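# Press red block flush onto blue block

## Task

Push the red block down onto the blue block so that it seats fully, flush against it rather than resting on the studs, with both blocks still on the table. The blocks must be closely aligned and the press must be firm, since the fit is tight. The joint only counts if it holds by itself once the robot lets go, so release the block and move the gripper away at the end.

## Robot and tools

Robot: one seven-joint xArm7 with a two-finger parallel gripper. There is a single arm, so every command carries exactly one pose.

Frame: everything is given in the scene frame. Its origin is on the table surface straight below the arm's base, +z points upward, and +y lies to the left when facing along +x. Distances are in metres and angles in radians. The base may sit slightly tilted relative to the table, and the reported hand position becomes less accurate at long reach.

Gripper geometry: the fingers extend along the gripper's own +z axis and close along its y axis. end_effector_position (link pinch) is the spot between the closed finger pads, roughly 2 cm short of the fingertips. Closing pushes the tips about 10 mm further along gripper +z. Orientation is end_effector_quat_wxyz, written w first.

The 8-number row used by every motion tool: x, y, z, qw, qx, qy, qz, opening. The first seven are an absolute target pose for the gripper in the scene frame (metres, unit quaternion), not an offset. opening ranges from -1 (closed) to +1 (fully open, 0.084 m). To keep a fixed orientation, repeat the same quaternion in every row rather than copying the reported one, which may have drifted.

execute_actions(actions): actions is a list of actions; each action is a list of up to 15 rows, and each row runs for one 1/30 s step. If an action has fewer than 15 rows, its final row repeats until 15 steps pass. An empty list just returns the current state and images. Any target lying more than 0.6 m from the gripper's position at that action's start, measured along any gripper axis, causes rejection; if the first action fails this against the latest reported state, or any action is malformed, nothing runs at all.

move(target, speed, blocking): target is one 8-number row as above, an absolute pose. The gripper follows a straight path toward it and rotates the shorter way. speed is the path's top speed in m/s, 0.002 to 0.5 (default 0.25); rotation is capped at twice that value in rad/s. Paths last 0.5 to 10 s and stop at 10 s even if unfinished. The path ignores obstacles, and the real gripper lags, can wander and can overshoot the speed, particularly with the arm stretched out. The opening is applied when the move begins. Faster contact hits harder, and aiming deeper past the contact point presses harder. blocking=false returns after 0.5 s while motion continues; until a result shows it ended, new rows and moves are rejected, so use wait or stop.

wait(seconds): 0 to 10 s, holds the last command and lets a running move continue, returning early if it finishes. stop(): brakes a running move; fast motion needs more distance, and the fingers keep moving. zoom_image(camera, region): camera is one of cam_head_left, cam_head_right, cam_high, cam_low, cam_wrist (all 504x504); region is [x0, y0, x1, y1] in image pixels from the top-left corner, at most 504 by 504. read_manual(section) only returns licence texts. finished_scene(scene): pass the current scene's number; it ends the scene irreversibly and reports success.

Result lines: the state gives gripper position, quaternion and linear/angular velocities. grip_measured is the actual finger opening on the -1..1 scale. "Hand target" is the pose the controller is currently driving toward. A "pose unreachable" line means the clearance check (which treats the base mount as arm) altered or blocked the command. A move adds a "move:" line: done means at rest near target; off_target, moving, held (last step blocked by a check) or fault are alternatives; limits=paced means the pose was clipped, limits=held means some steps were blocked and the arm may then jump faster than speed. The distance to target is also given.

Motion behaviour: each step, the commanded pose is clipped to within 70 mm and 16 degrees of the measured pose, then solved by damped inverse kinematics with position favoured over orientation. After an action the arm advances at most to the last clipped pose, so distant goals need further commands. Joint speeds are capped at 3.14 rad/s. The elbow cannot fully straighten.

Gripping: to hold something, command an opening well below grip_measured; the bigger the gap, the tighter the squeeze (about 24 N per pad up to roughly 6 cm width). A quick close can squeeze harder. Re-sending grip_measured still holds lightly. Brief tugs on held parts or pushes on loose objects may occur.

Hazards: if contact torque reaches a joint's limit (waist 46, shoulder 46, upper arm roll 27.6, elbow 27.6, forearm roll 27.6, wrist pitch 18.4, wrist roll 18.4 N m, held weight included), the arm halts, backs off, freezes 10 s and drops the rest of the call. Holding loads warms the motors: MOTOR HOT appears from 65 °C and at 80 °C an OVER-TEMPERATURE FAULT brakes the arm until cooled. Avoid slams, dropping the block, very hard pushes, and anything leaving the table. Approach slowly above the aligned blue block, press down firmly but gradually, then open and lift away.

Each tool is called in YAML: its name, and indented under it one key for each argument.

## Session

execute_actions:
  actions: []

Scene clock: 0.00 s.
end_effector_position=(+0.3059, +0.2408, +0.2209) grip_measured=+1.00 end_effector_quat_wxyz=(+0.608, +0.689, +0.046, +0.393) end_effector_velocity=(-0.000, -0.000, -0.000) end_effector_angular_velocity=(-0.001, +0.000, -0.000)
Joint positions: [ 1.415  1.064  0.241  1.497 -1.086  2.635  1.956  0.084]
Joint velocities: [-0.001  0.001  0.    -0.     0.001  0.     0.001 -0.   ]
Hand target: +0.306, +0.241, +0.221; +0.608, +0.689, +0.046, +0.393
camera_calibration (this result's frames):
cam_wrist: T_world_to_cam=[[-0.409708, -0.264191, 0.873122, 0.0297482], [-0.684577, -0.54355, -0.485703, 0.515728], [0.602904, -0.796716, 0.0418374, 0.131308], [0, 0, 0, 1]] pos_world=[0.286078, 0.392798, 0.219024]

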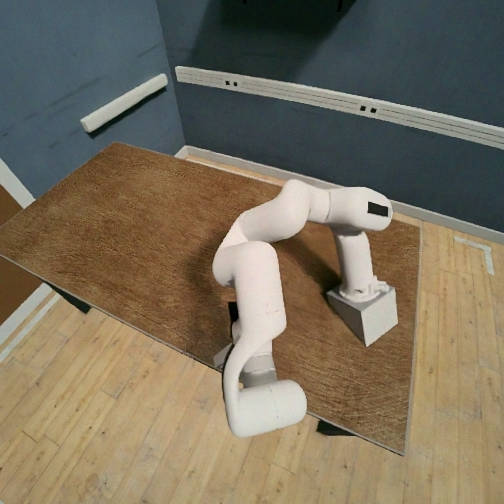

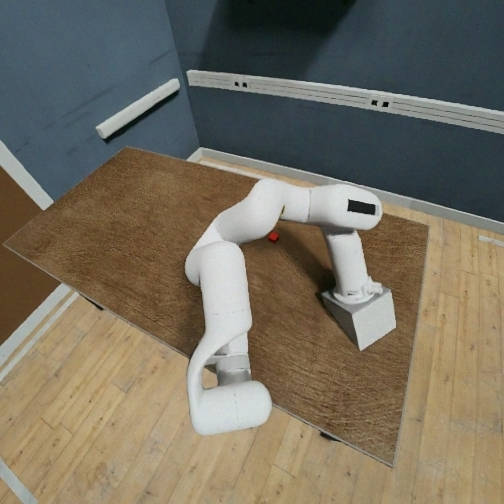

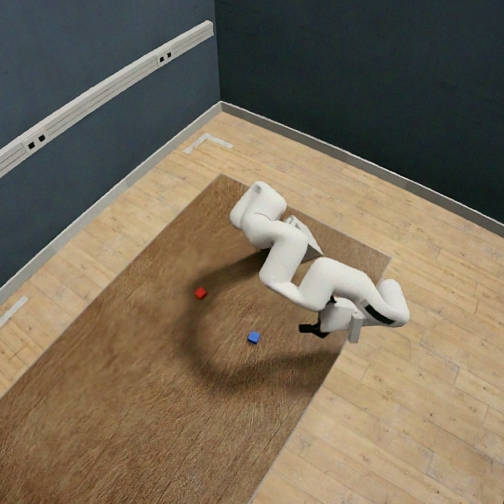

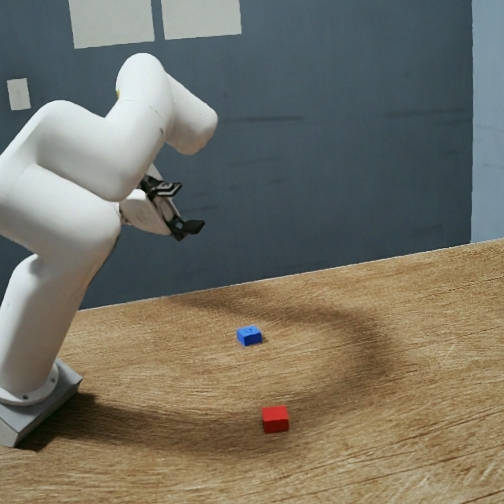

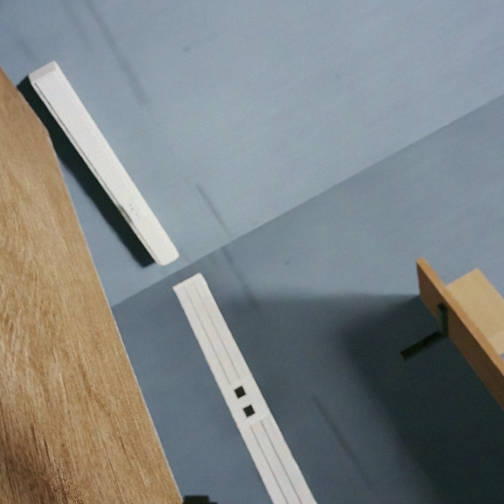

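move:
  target: [0.3115,0.0805,0.2,0,1,0,0,1]

Scene clock: 4.53 s.
end_effector_position=(+0.3112, +0.0798, +0.1982) grip_measured=+1.00 end_effector_quat_wxyz=(+0.001, +1.000, +0.001, -0.000) end_effector_velocity=(-0.000, -0.000, -0.000) end_effector_angular_velocity=(+0.001, +0.002, -0.001)
Joint positions: [ 1.092 -0.798  0.148  0.355 -0.541  1.242  1.225  0.084]
Joint velocities: [-0.001 -0.002 -0.002 -0.001  0.001 -0.001 -0.002 -0.   ]
Hand target: +0.311, +0.080, +0.198; +0.000, +1.000, +0.001, -0.000
Off the commanded pose: 0.002 m, 0 deg.
move: done
camera_calibration (this result's frames):
cam_wrist: T_world_to_cam=[[0.00172712, -0.999976, -0.00665222, 0.114295], [-0.999995, -0.00171029, -0.00253505, 0.380002], [0.00252361, 0.00665656, -0.999975, 0.329935], [0, 0, 0, 1]] pos_world=[0.37897, 0.112746, 0.331651]

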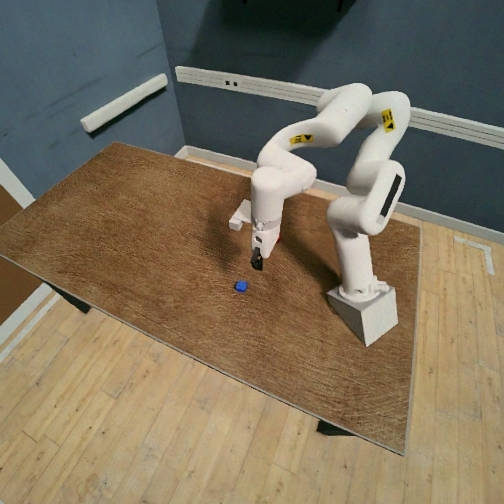

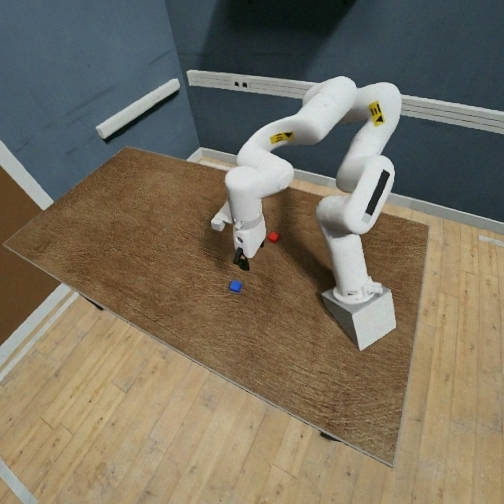

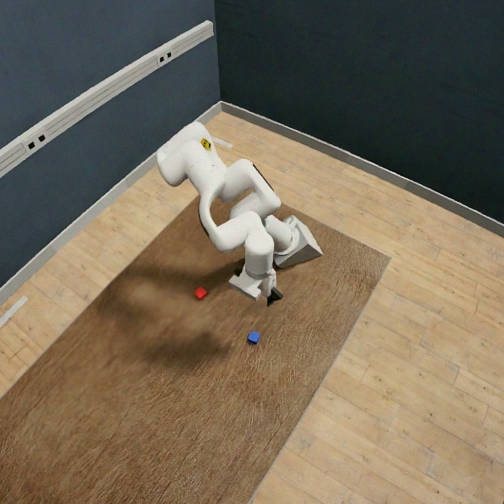

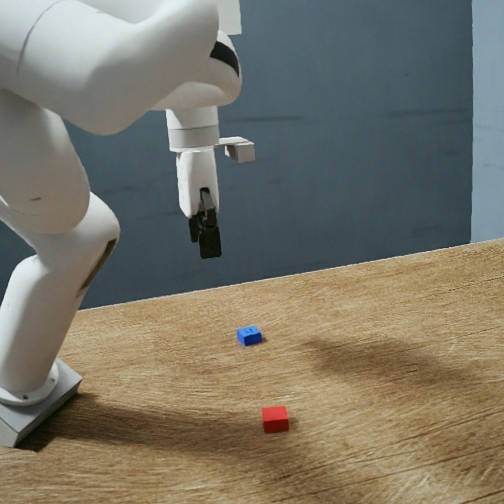

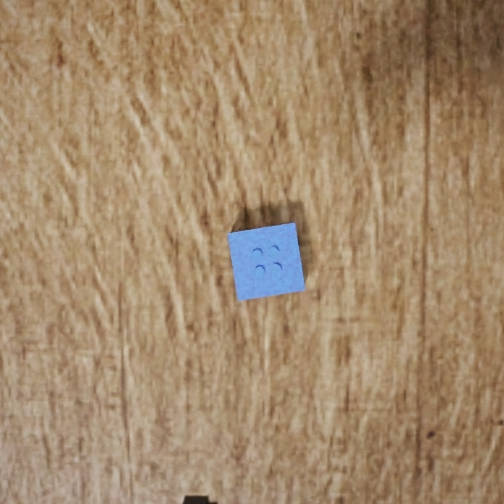

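zoom_image:
  camera: "cam_wrist"
  region: [200, 190, 340, 330]

move:
  target: [0.2795,-0.1825,0.15,0,1,0,0,1]

zoom_image:
  camera: "cam_wrist"
  region: [150, 150, 360, 360]

Region (200, 190, 340, 330) of cam_wrist's 504x504 image, scaled by 3.600, with more detail than that image has.

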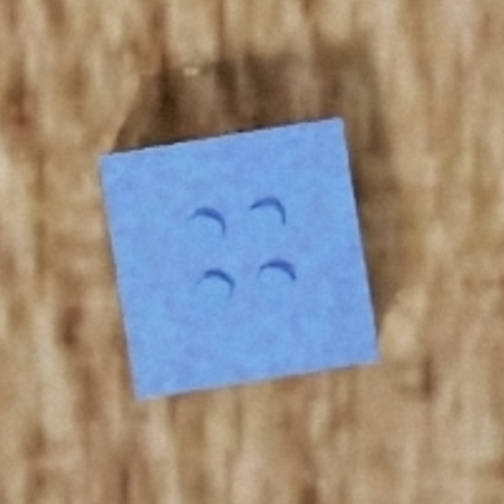

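Scene clock: 6.17 s.
end_effector_position=(+0.2802, -0.1812, +0.1500) grip_measured=+1.00 end_effector_quat_wxyz=(-0.000, +1.000, +0.000, -0.002) end_effector_velocity=(+0.000, -0.002, +0.000) end_effector_angular_velocity=(+0.002, -0.002, -0.006)
Joint positions: [ 0.824 -1.967 -0.353  0.148 -0.966  1.815  0.365  0.084]
Joint velocities: [-0.003 -0.004 -0.004  0.004 -0.004  0.001 -0.002  0.   ]
Hand target: +0.280, -0.182, +0.150; -0.001, +1.000, -0.000, -0.002
Off the commanded pose: 0.001 m, 0 deg.
move: done
camera_calibration (this result's frames):
cam_wrist: T_world_to_cam=[[-0.000413907, -0.999962, -0.00870079, -0.146084], [-1, 0.000408049, 0.000675105, 0.348273], [-0.000671529, 0.00870106, -0.999962, 0.284865], [0, 0, 0, 1]] pos_world=[0.348404, -0.148699, 0.283348]

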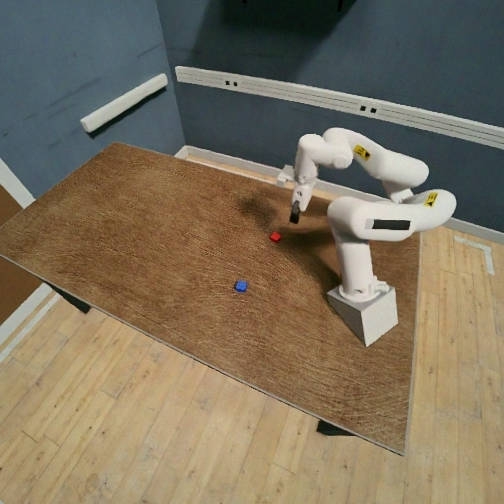

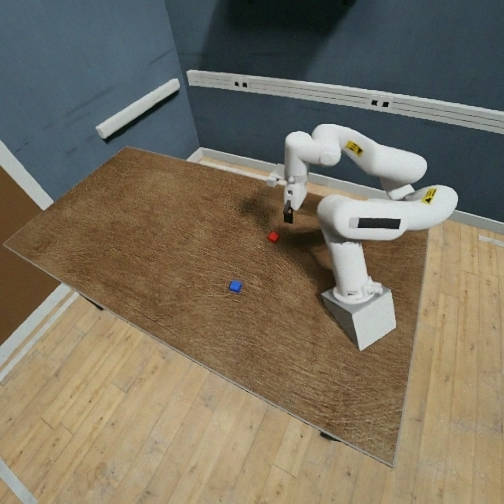

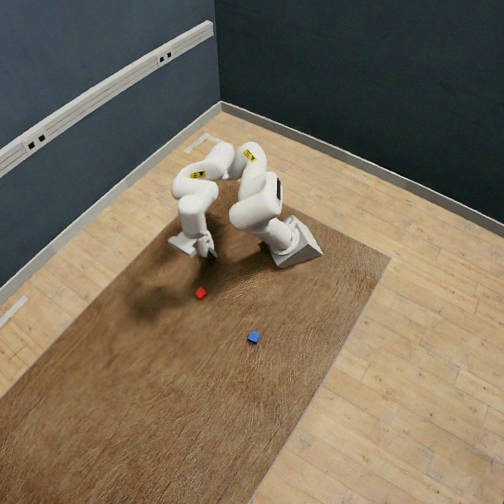

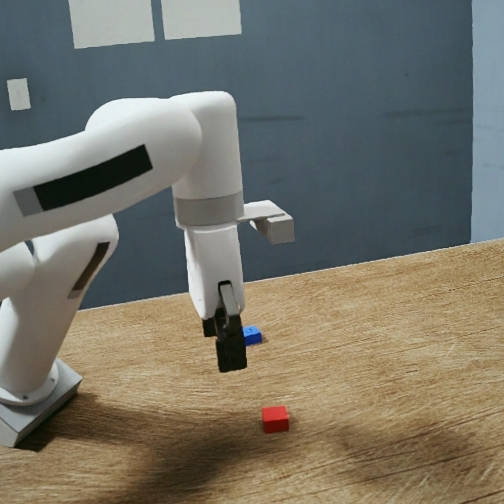

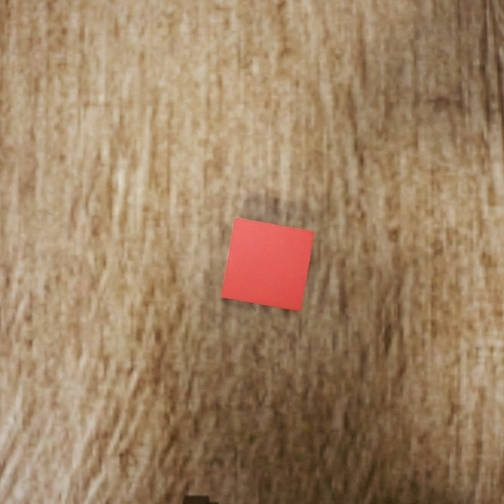

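Region (150, 150, 360, 360) of cam_wrist's 504x504 image, scaled by 2.400, with more detail than that image has.

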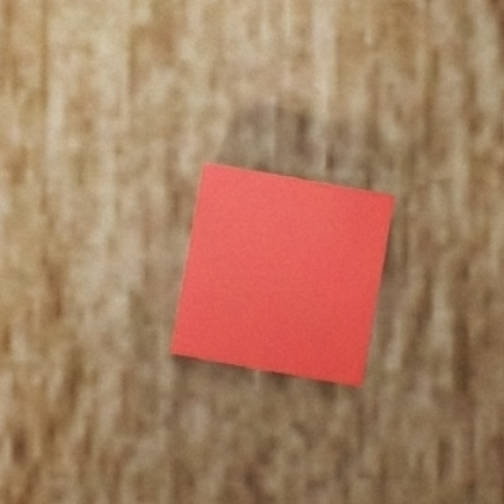

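move:
  target: [0.3436,-0.1516,0.06,0,0.9966,-0.0828,0,1]

move:
  target: [0.3436,-0.1516,0.025,0,0.9966,-0.0828,0,1]
  speed: 0.08

Scene clock: 7.33 s.
end_effector_position=(+0.3436, -0.1513, +0.0607) grip_measured=+1.00 end_effector_quat_wxyz=(-0.000, +0.997, -0.082, +0.001) end_effector_velocity=(+0.000, +0.000, -0.001) end_effector_angular_velocity=(+0.000, +0.002, +0.001)
Joint positions: [ 0.972 -1.637 -0.852  0.171 -1.456  1.551  0.789  0.084]
Joint velocities: [ 0.002  0.003 -0.005  0.001 -0.004 -0.001  0.001  0.   ]
Hand target: +0.344, -0.151, +0.060; -0.000, +0.997, -0.082, +0.001
Off the commanded pose: 0.001 m, 0 deg.
move: done
camera_calibration (this result's frames):
cam_wrist: T_world_to_cam=[[-0.165389, -0.986192, -0.00846105, -0.0581802], [-0.986207, 0.165436, -0.00521558, 0.432338], [0.00654332, 0.00748175, -0.999951, 0.192637], [0, 0, 0, 1]] pos_world=[0.415491, -0.130342, 0.19439]

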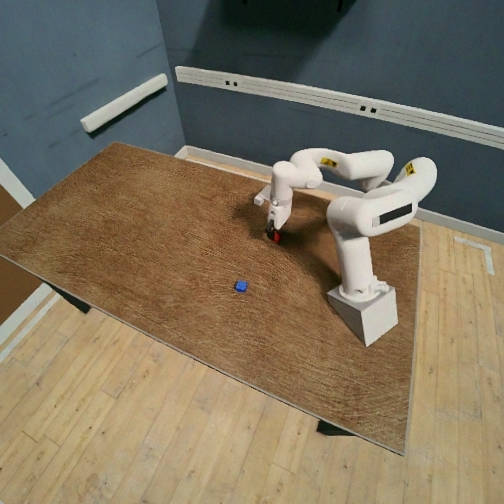

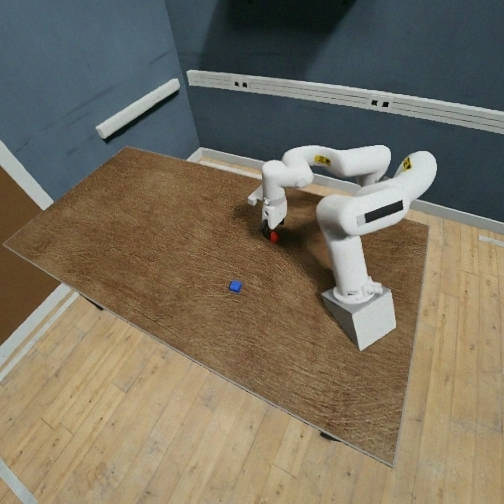

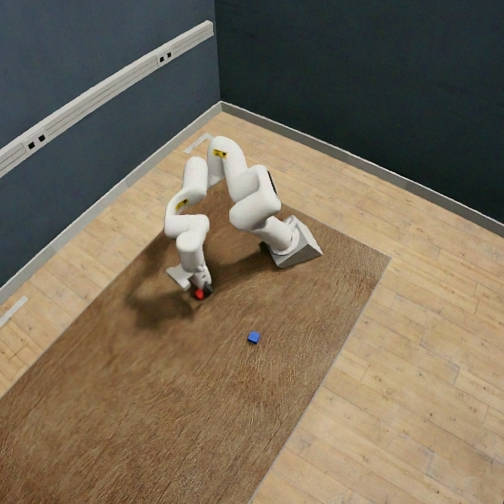

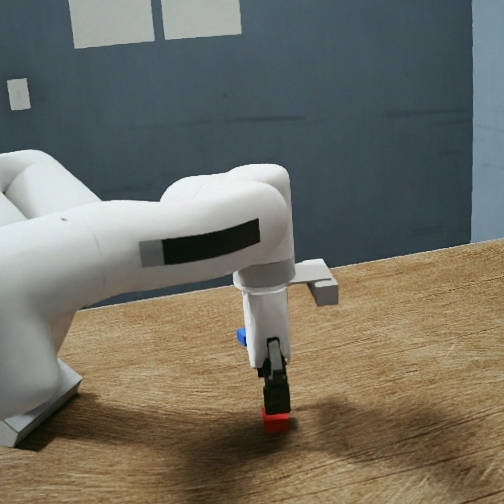

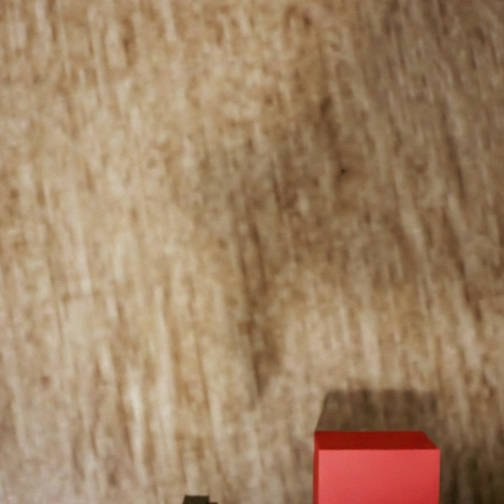

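Scene clock: 8.13 s.
end_effector_position=(+0.3438, -0.1515, +0.0253) grip_measured=+1.00 end_effector_quat_wxyz=(-0.000, +0.997, -0.083, +0.000) end_effector_velocity=(-0.000, +0.000, -0.001) end_effector_angular_velocity=(+0.000, +0.001, +0.001)
Joint positions: [ 0.966 -1.608 -1.036  0.173 -1.632  1.495  0.798  0.084]
Joint velocities: [ 0.     0.001 -0.003  0.    -0.001 -0.    -0.001 -0.   ]
Hand target: +0.344, -0.151, +0.025; -0.000, +0.997, -0.083, +0.000
Off the commanded pose: 0.000 m, 0 deg.
move: done
camera_calibration (this result's frames):
cam_wrist: T_world_to_cam=[[-0.16593, -0.986103, -0.00823576, -0.0584724], [-0.986126, 0.165963, -0.00350914, 0.43235], [0.00482721, 0.00753923, -0.99996, 0.157842], [0, 0, 0, 1]] pos_world=[0.415887, -0.130604, 0.158871]

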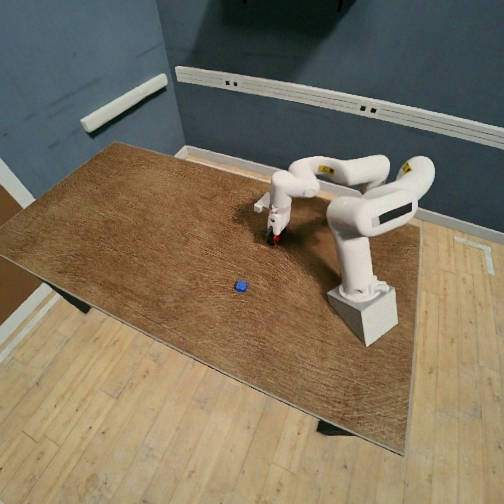

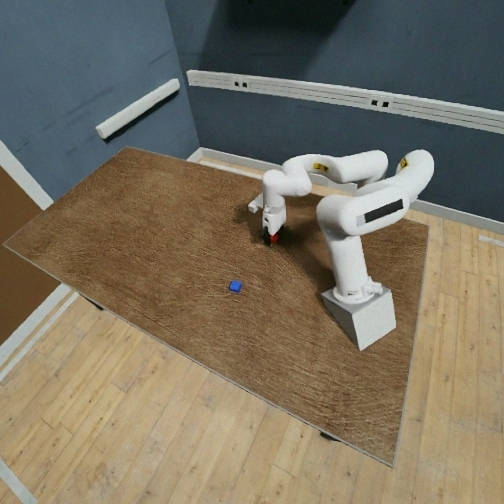

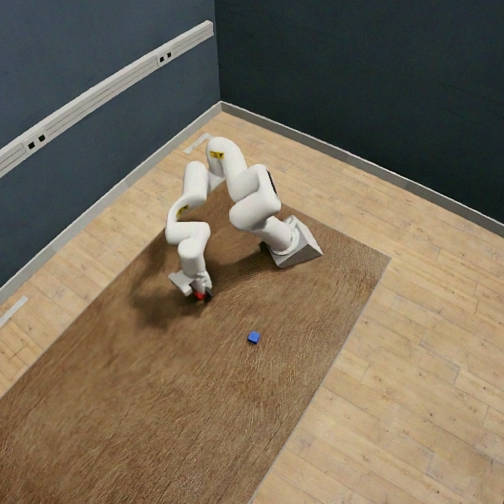

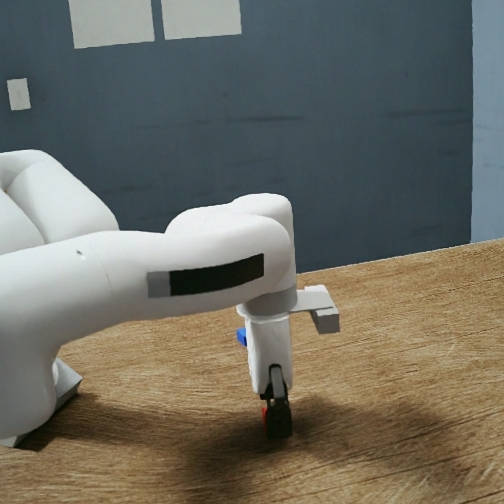

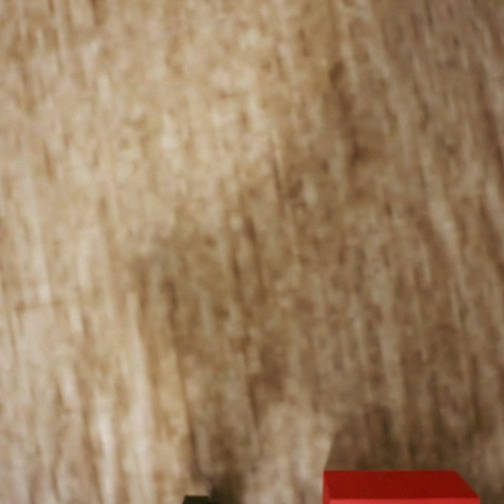

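move:
  target: [0.3436,-0.1516,0.025,0,0.9966,-0.0828,0,-1]

move:
  target: [0.3436,-0.1516,0.08,0,0.9966,-0.0828,0,-1]

move:
  target: [0.3750,0.1107,0.08,0,0.9969,0.0785,0,-1]

move:
  target: [0.3750,0.1107,0.056,0,0.9969,0.0785,0,-1]
  speed: 0.05

zoom_image:
  camera: "cam_wrist"
  region: [284, 384, 504, 504]

Scene clock: 8.97 s.
end_effector_position=(+0.3437, -0.1516, +0.0251) grip_measured=-0.28 end_effector_quat_wxyz=(+0.000, +0.997, -0.083, +0.000) end_effector_velocity=(-0.000, -0.000, -0.000) end_effector_angular_velocity=(+0.001, +0.001, -0.002)
Joint positions: [ 0.966 -1.608 -1.037  0.173 -1.633  1.495  0.798  0.032]
Joint velocities: [-0.001  0.    -0.001  0.     0.001 -0.001  0.001  0.   ]
Hand target: +0.344, -0.152, +0.025; -0.000, +0.997, -0.083, -0.000
Off the commanded pose: 0.000 m, 0 deg.
move: done
camera_calibration (this result's frames):
cam_wrist: T_world_to_cam=[[-0.165965, -0.986101, -0.00782295, -0.0585682], [-0.98612, 0.165996, -0.00353736, 0.432319], [0.00478677, 0.00712729, -0.999963, 0.157628], [0, 0, 0, 1]] pos_world=[0.415843, -0.130641, 0.158693]

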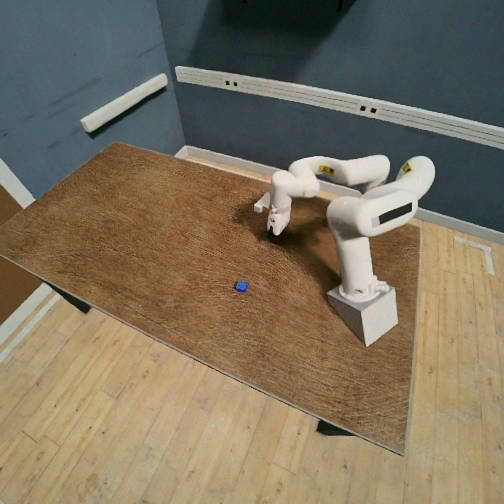

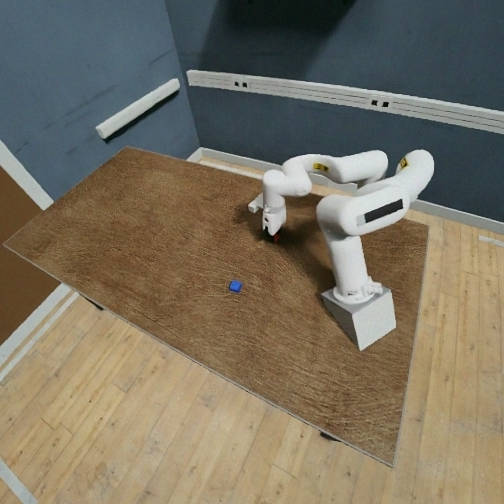

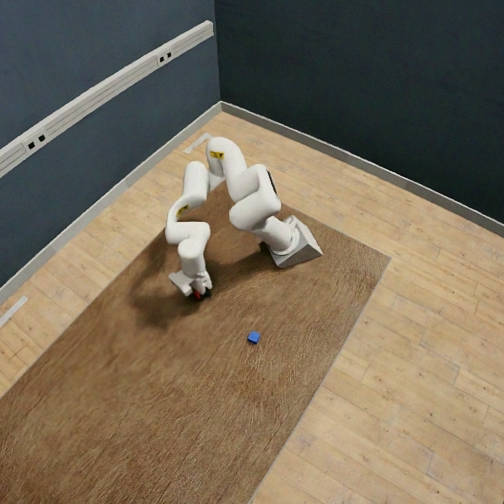

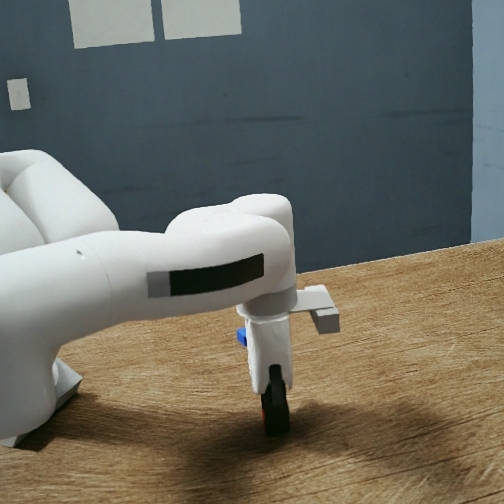

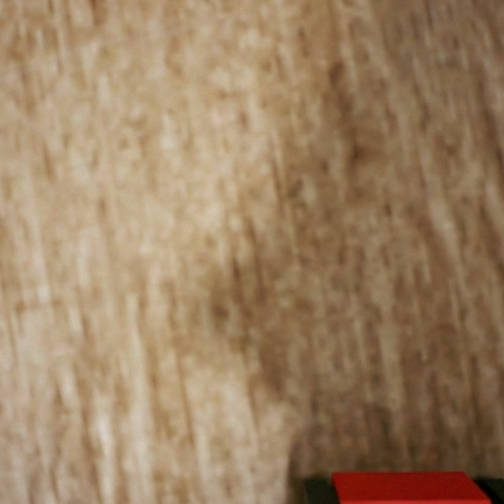

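Scene clock: 9.77 s.
end_effector_position=(+0.3434, -0.1517, +0.0796) grip_measured=-0.28 end_effector_quat_wxyz=(+0.000, +0.997, -0.083, -0.000) end_effector_velocity=(-0.000, -0.000, +0.001) end_effector_angular_velocity=(-0.001, +0.000, -0.002)
Joint positions: [ 0.983 -1.64  -0.753  0.182 -1.36   1.581  0.789  0.032]
Joint velocities: [ 0.001 -0.001  0.005  0.001  0.004  0.003  0.002 -0.   ]
Hand target: +0.343, -0.152, +0.080; +0.000, +0.997, -0.083, -0.000
Off the commanded pose: 0.001 m, 0 deg.
move: done
camera_calibration (this result's frames):
cam_wrist: T_world_to_cam=[[-0.166146, -0.986074, -0.00732658, -0.0582867], [-0.986095, 0.166167, -0.00234138, 0.43212], [0.00352621, 0.0068357, -0.99997, 0.212455], [0, 0, 0, 1]] pos_world=[0.415678, -0.130731, 0.213033]

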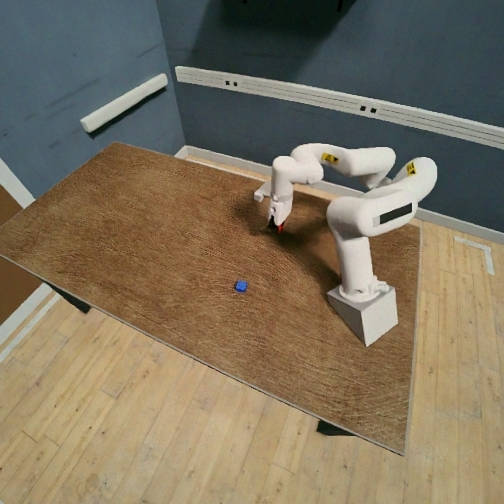

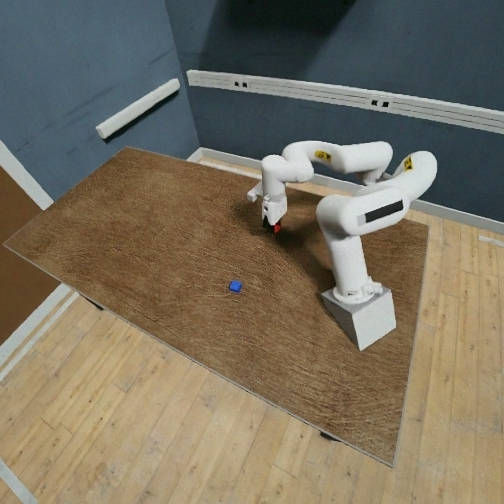

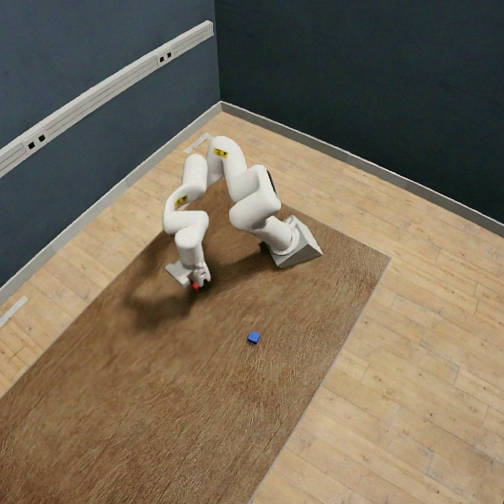

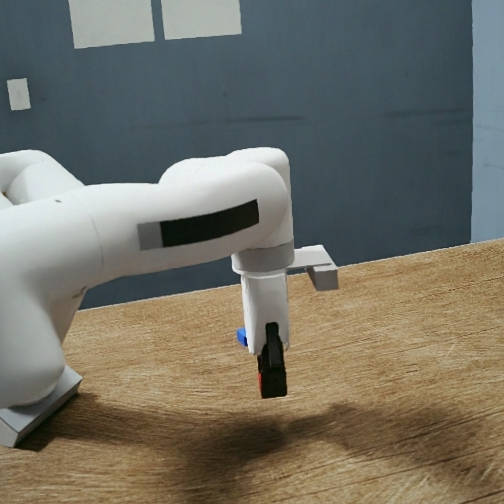

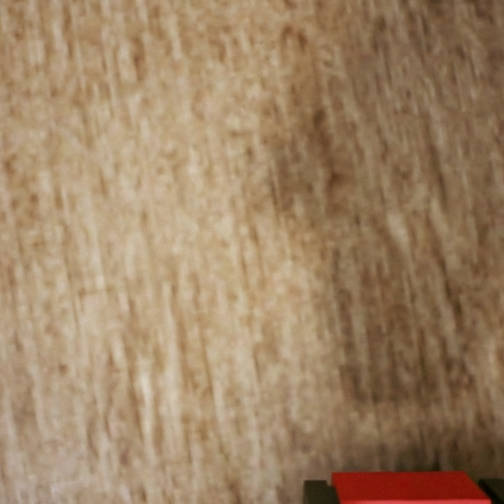

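Scene clock: 11.33 s.
end_effector_position=(+0.3744, +0.1097, +0.0802) grip_measured=-0.28 end_effector_quat_wxyz=(+0.000, +0.997, +0.078, +0.001) end_effector_velocity=(+0.001, +0.002, +0.001) end_effector_angular_velocity=(+0.002, -0.003, +0.002)
Joint positions: [ 1.882 -0.601 -0.96   0.469 -1.25   1.208  1.395  0.032]
Joint velocities: [ 0.006  0.004 -0.001  0.003  0.    -0.003  0.001 -0.   ]
Hand target: +0.374, +0.110, +0.080; +0.000, +0.997, +0.079, +0.002
Off the commanded pose: 0.001 m, 0 deg.
move: done
camera_calibration (this result's frames):
cam_wrist: T_world_to_cam=[[0.155081, -0.987873, -0.00755931, 0.0846084], [-0.987891, -0.155039, -0.00581024, 0.455445], [0.00456778, 0.00836883, -0.999955, 0.210605], [0, 0, 0, 1]] pos_world=[0.435847, 0.152432, 0.213881]

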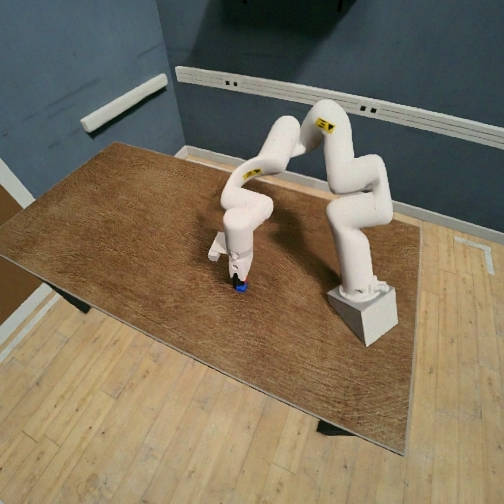

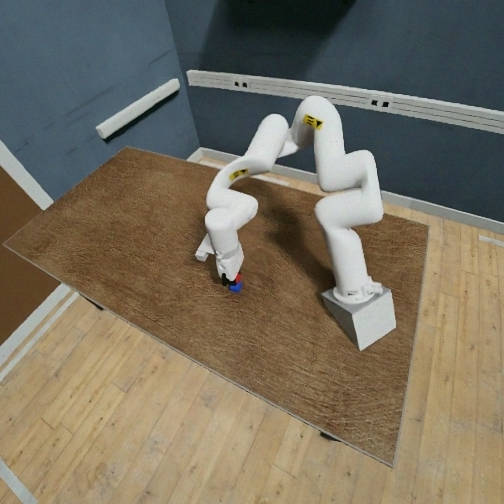

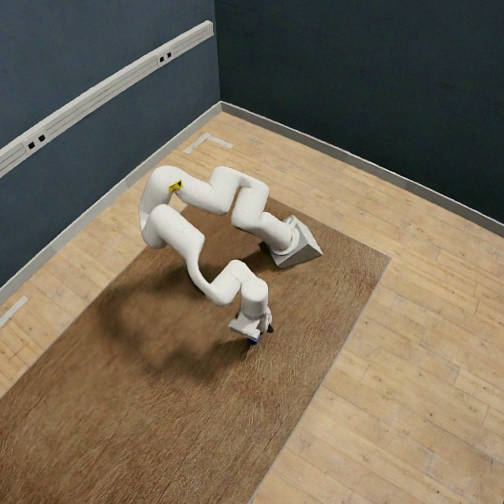

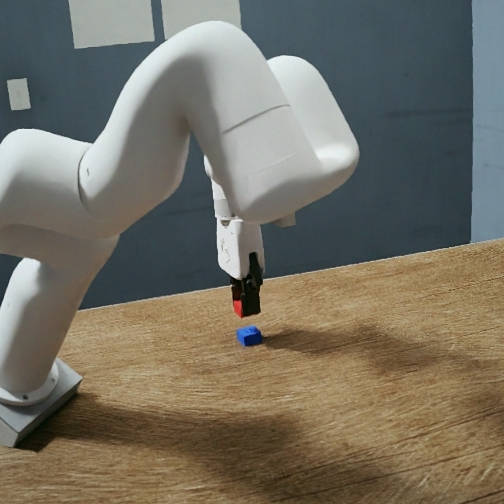

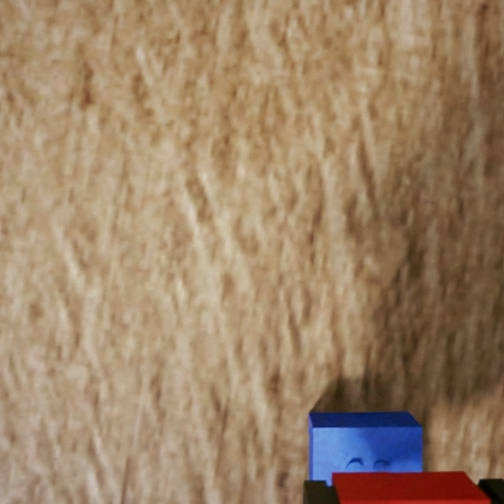

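Scene clock: 12.13 s.
end_effector_position=(+0.3750, +0.1108, +0.0562) grip_measured=-0.28 end_effector_quat_wxyz=(-0.000, +0.997, +0.079, +0.000) end_effector_velocity=(+0.000, -0.000, -0.000) end_effector_angular_velocity=(+0.000, +0.000, -0.001)
Joint positions: [ 1.901 -0.54  -1.057  0.47  -1.305  1.122  1.41   0.032]
Joint velocities: [-0.     0.001 -0.001  0.    -0.001 -0.001  0.001  0.   ]
Hand target: +0.375, +0.111, +0.056; -0.000, +0.997, +0.079, -0.000
Off the commanded pose: 0.000 m, 0 deg.
move: done
camera_calibration (this result's frames):
cam_wrist: T_world_to_cam=[[0.155584, -0.987788, -0.00826555, 0.0852557], [-0.987821, -0.155564, -0.003097, 0.455996], [0.00177336, 0.00864673, -0.999961, 0.187625], [0, 0, 0, 1]] pos_world=[0.436845, 0.153529, 0.189735]

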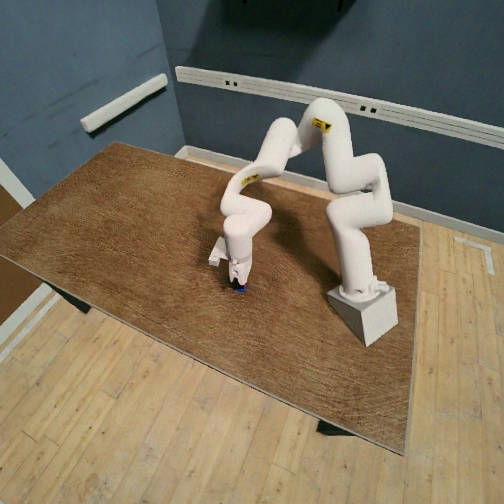

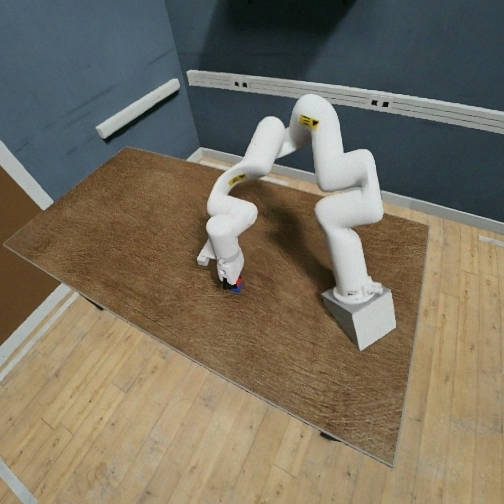

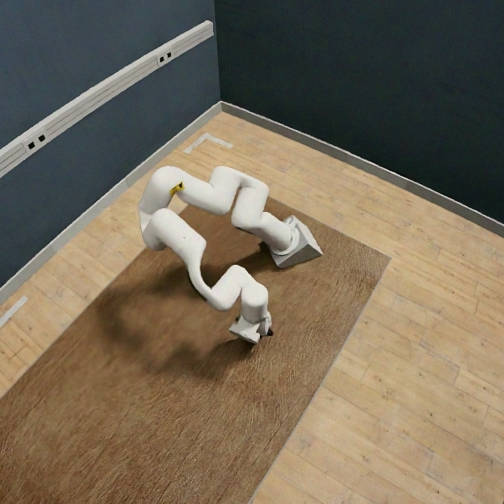

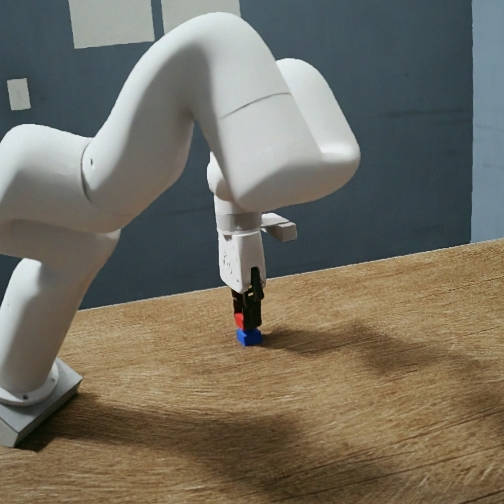

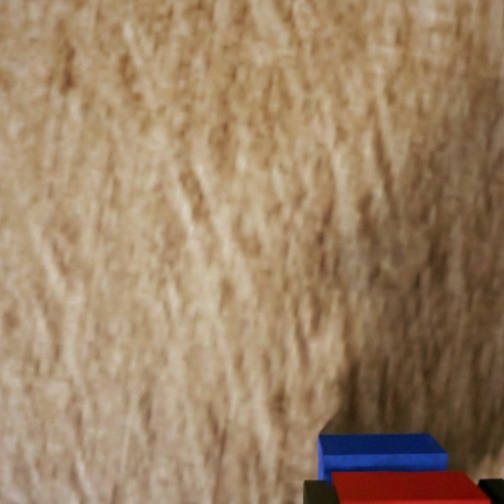

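Region (284, 384, 504, 504) of cam_wrist's 504x504 image, scaled by 2.291, with more detail than that image has; it fills the top 275 rows of this view, and the rest is white.

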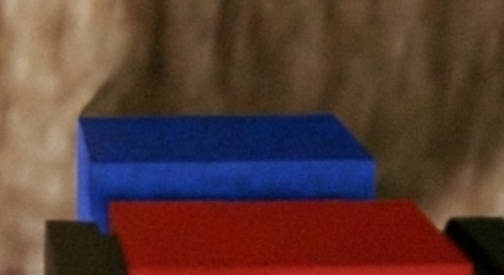

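move:
  target: [0.3756,0.1115,0.051,0,0.9969,0.0785,0,-1]
  speed: 0.02

zoom_image:
  camera: "cam_wrist"
  region: [284, 384, 504, 504]

Scene clock: 13.73 s.
end_effector_position=(+0.3756, +0.1115, +0.0510) grip_measured=-0.28 end_effector_quat_wxyz=(-0.000, +0.997, +0.079, -0.000) end_effector_velocity=(-0.000, +0.000, -0.000) end_effector_angular_velocity=(+0.001, +0.001, -0.003)
Joint positions: [ 1.91  -0.522 -1.082  0.473 -1.316  1.101  1.414  0.032]
Joint velocities: [ 0.     0.    -0.001  0.     0.001 -0.001  0.002 -0.   ]
Hand target: +0.376, +0.112, +0.051; -0.000, +0.997, +0.079, -0.000
Off the commanded pose: 0.000 m, 0 deg.
move: done
camera_calibration (this result's frames):
cam_wrist: T_world_to_cam=[[0.155485, -0.987807, -0.00791878, 0.0858337], [-0.987837, -0.155465, -0.00303925, 0.456651], [0.0017711, 0.00829501, -0.999964, 0.182523], [0, 0, 0, 1]] pos_world=[0.437428, 0.154266, 0.184584]

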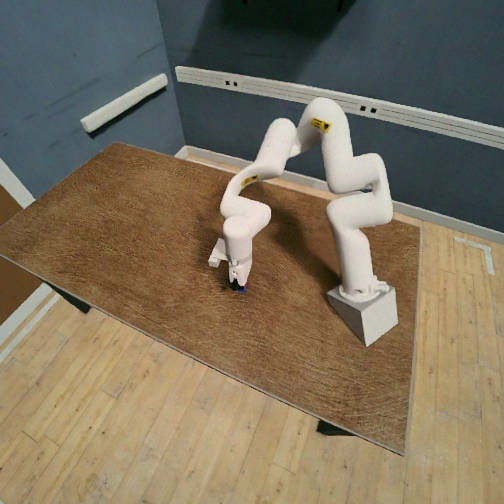

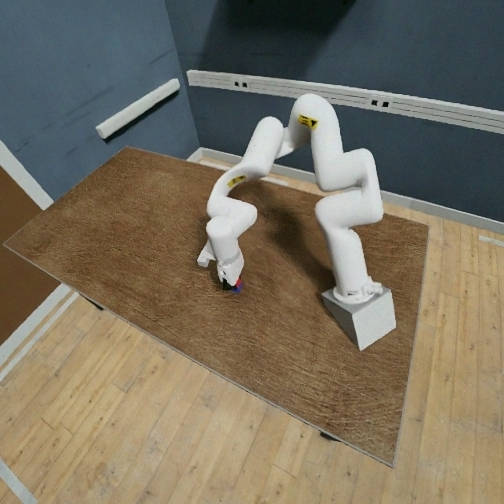

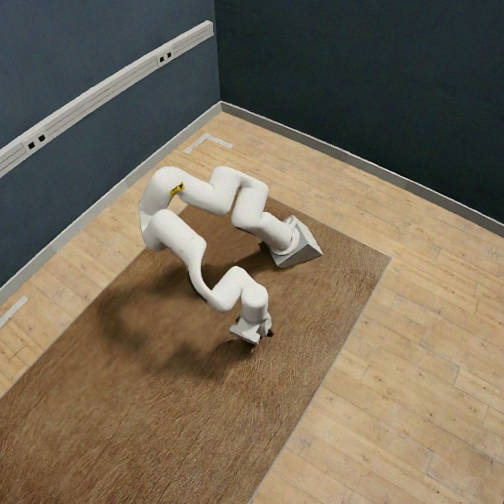

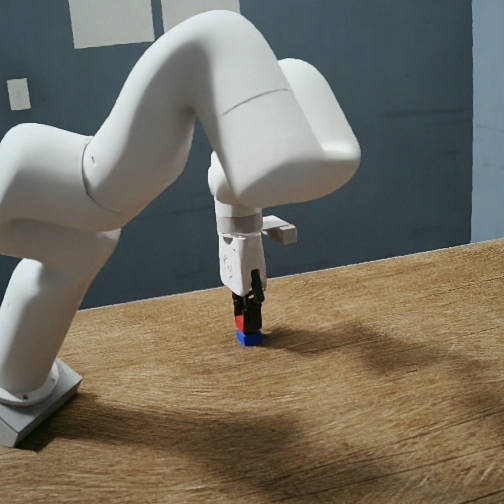

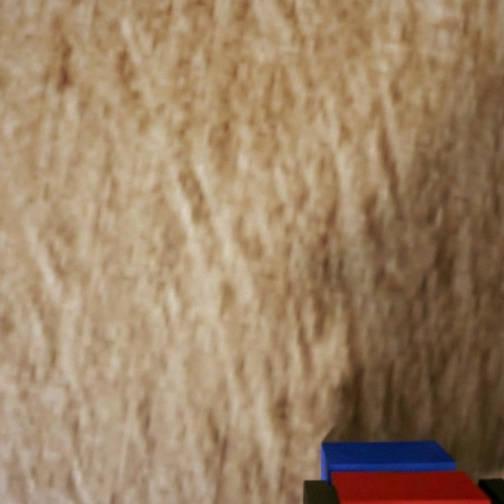

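Region (284, 384, 504, 504) of cam_wrist's 504x504 image, scaled by 2.291, with more detail than that image has; it fills the top 275 rows of this view, and the rest is white.

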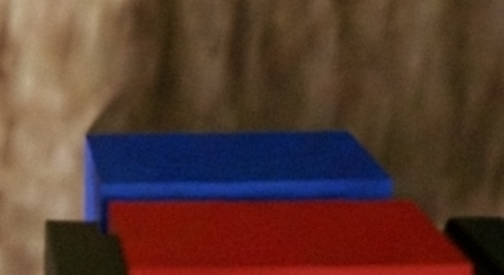

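move:
  target: [0.3756,0.1117,0.040,0,0.9969,0.0785,0,-1]
  speed: 0.02

zoom_image:
  camera: "cam_wrist"
  region: [284, 384, 504, 504]

Scene clock: 14.63 s.
end_effector_position=(+0.3767, +0.1136, +0.0416) grip_measured=-0.28 end_effector_quat_wxyz=(-0.003, +0.997, +0.079, +0.002) end_effector_velocity=(-0.000, -0.001, -0.002) end_effector_angular_velocity=(-0.001, +0.004, -0.002)
Joint positions: [ 1.924 -0.488 -1.127  0.477 -1.34   1.054  1.424  0.032]
Joint velocities: [-0.005  0.008 -0.004 -0.001  0.001 -0.01  -0.001 -0.   ]
Hand target: +0.376, +0.112, +0.040; -0.000, +0.997, +0.079, -0.000
Off the commanded pose: 0.003 m, 0 deg.
move: done
camera_calibration (this result's frames):
cam_wrist: T_world_to_cam=[[0.1567, -0.987566, -0.0125904, 0.0873431], [-0.987633, -0.156617, -0.00728073, 0.458238], [0.00521832, 0.0135756, -0.999894, 0.171142], [0, 0, 0, 1]] pos_world=[0.437992, 0.155702, 0.17556]

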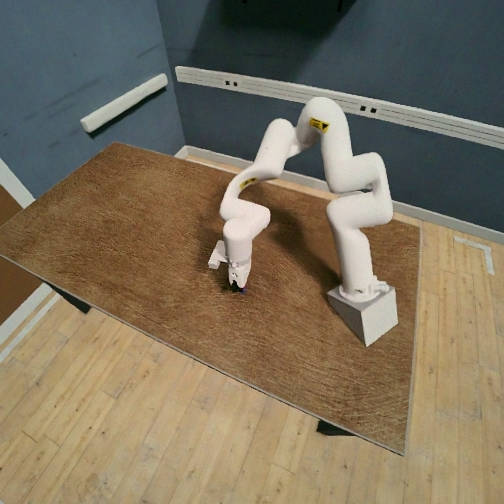

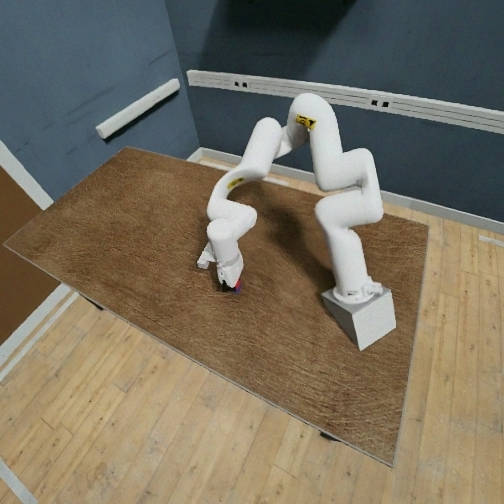

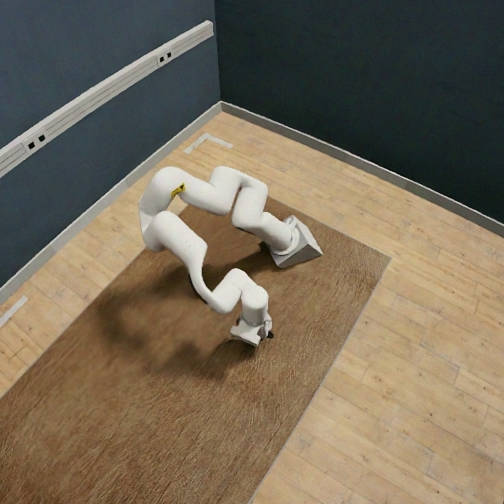

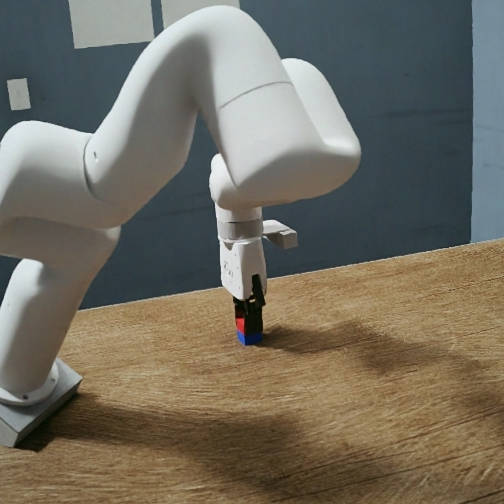

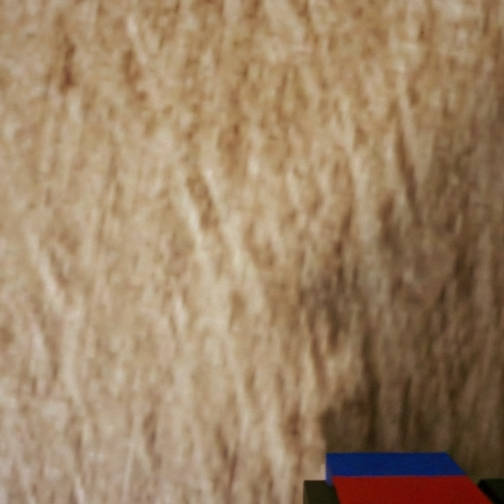

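Region (284, 384, 504, 504) of cam_wrist's 504x504 image, scaled by 2.291, with more detail than that image has; it fills the top 275 rows of this view, and the rest is white.

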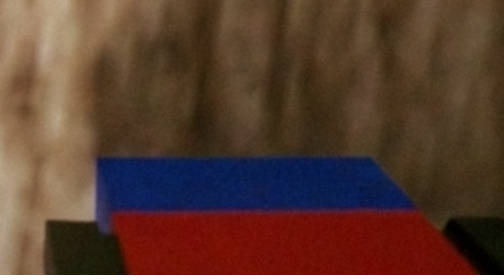

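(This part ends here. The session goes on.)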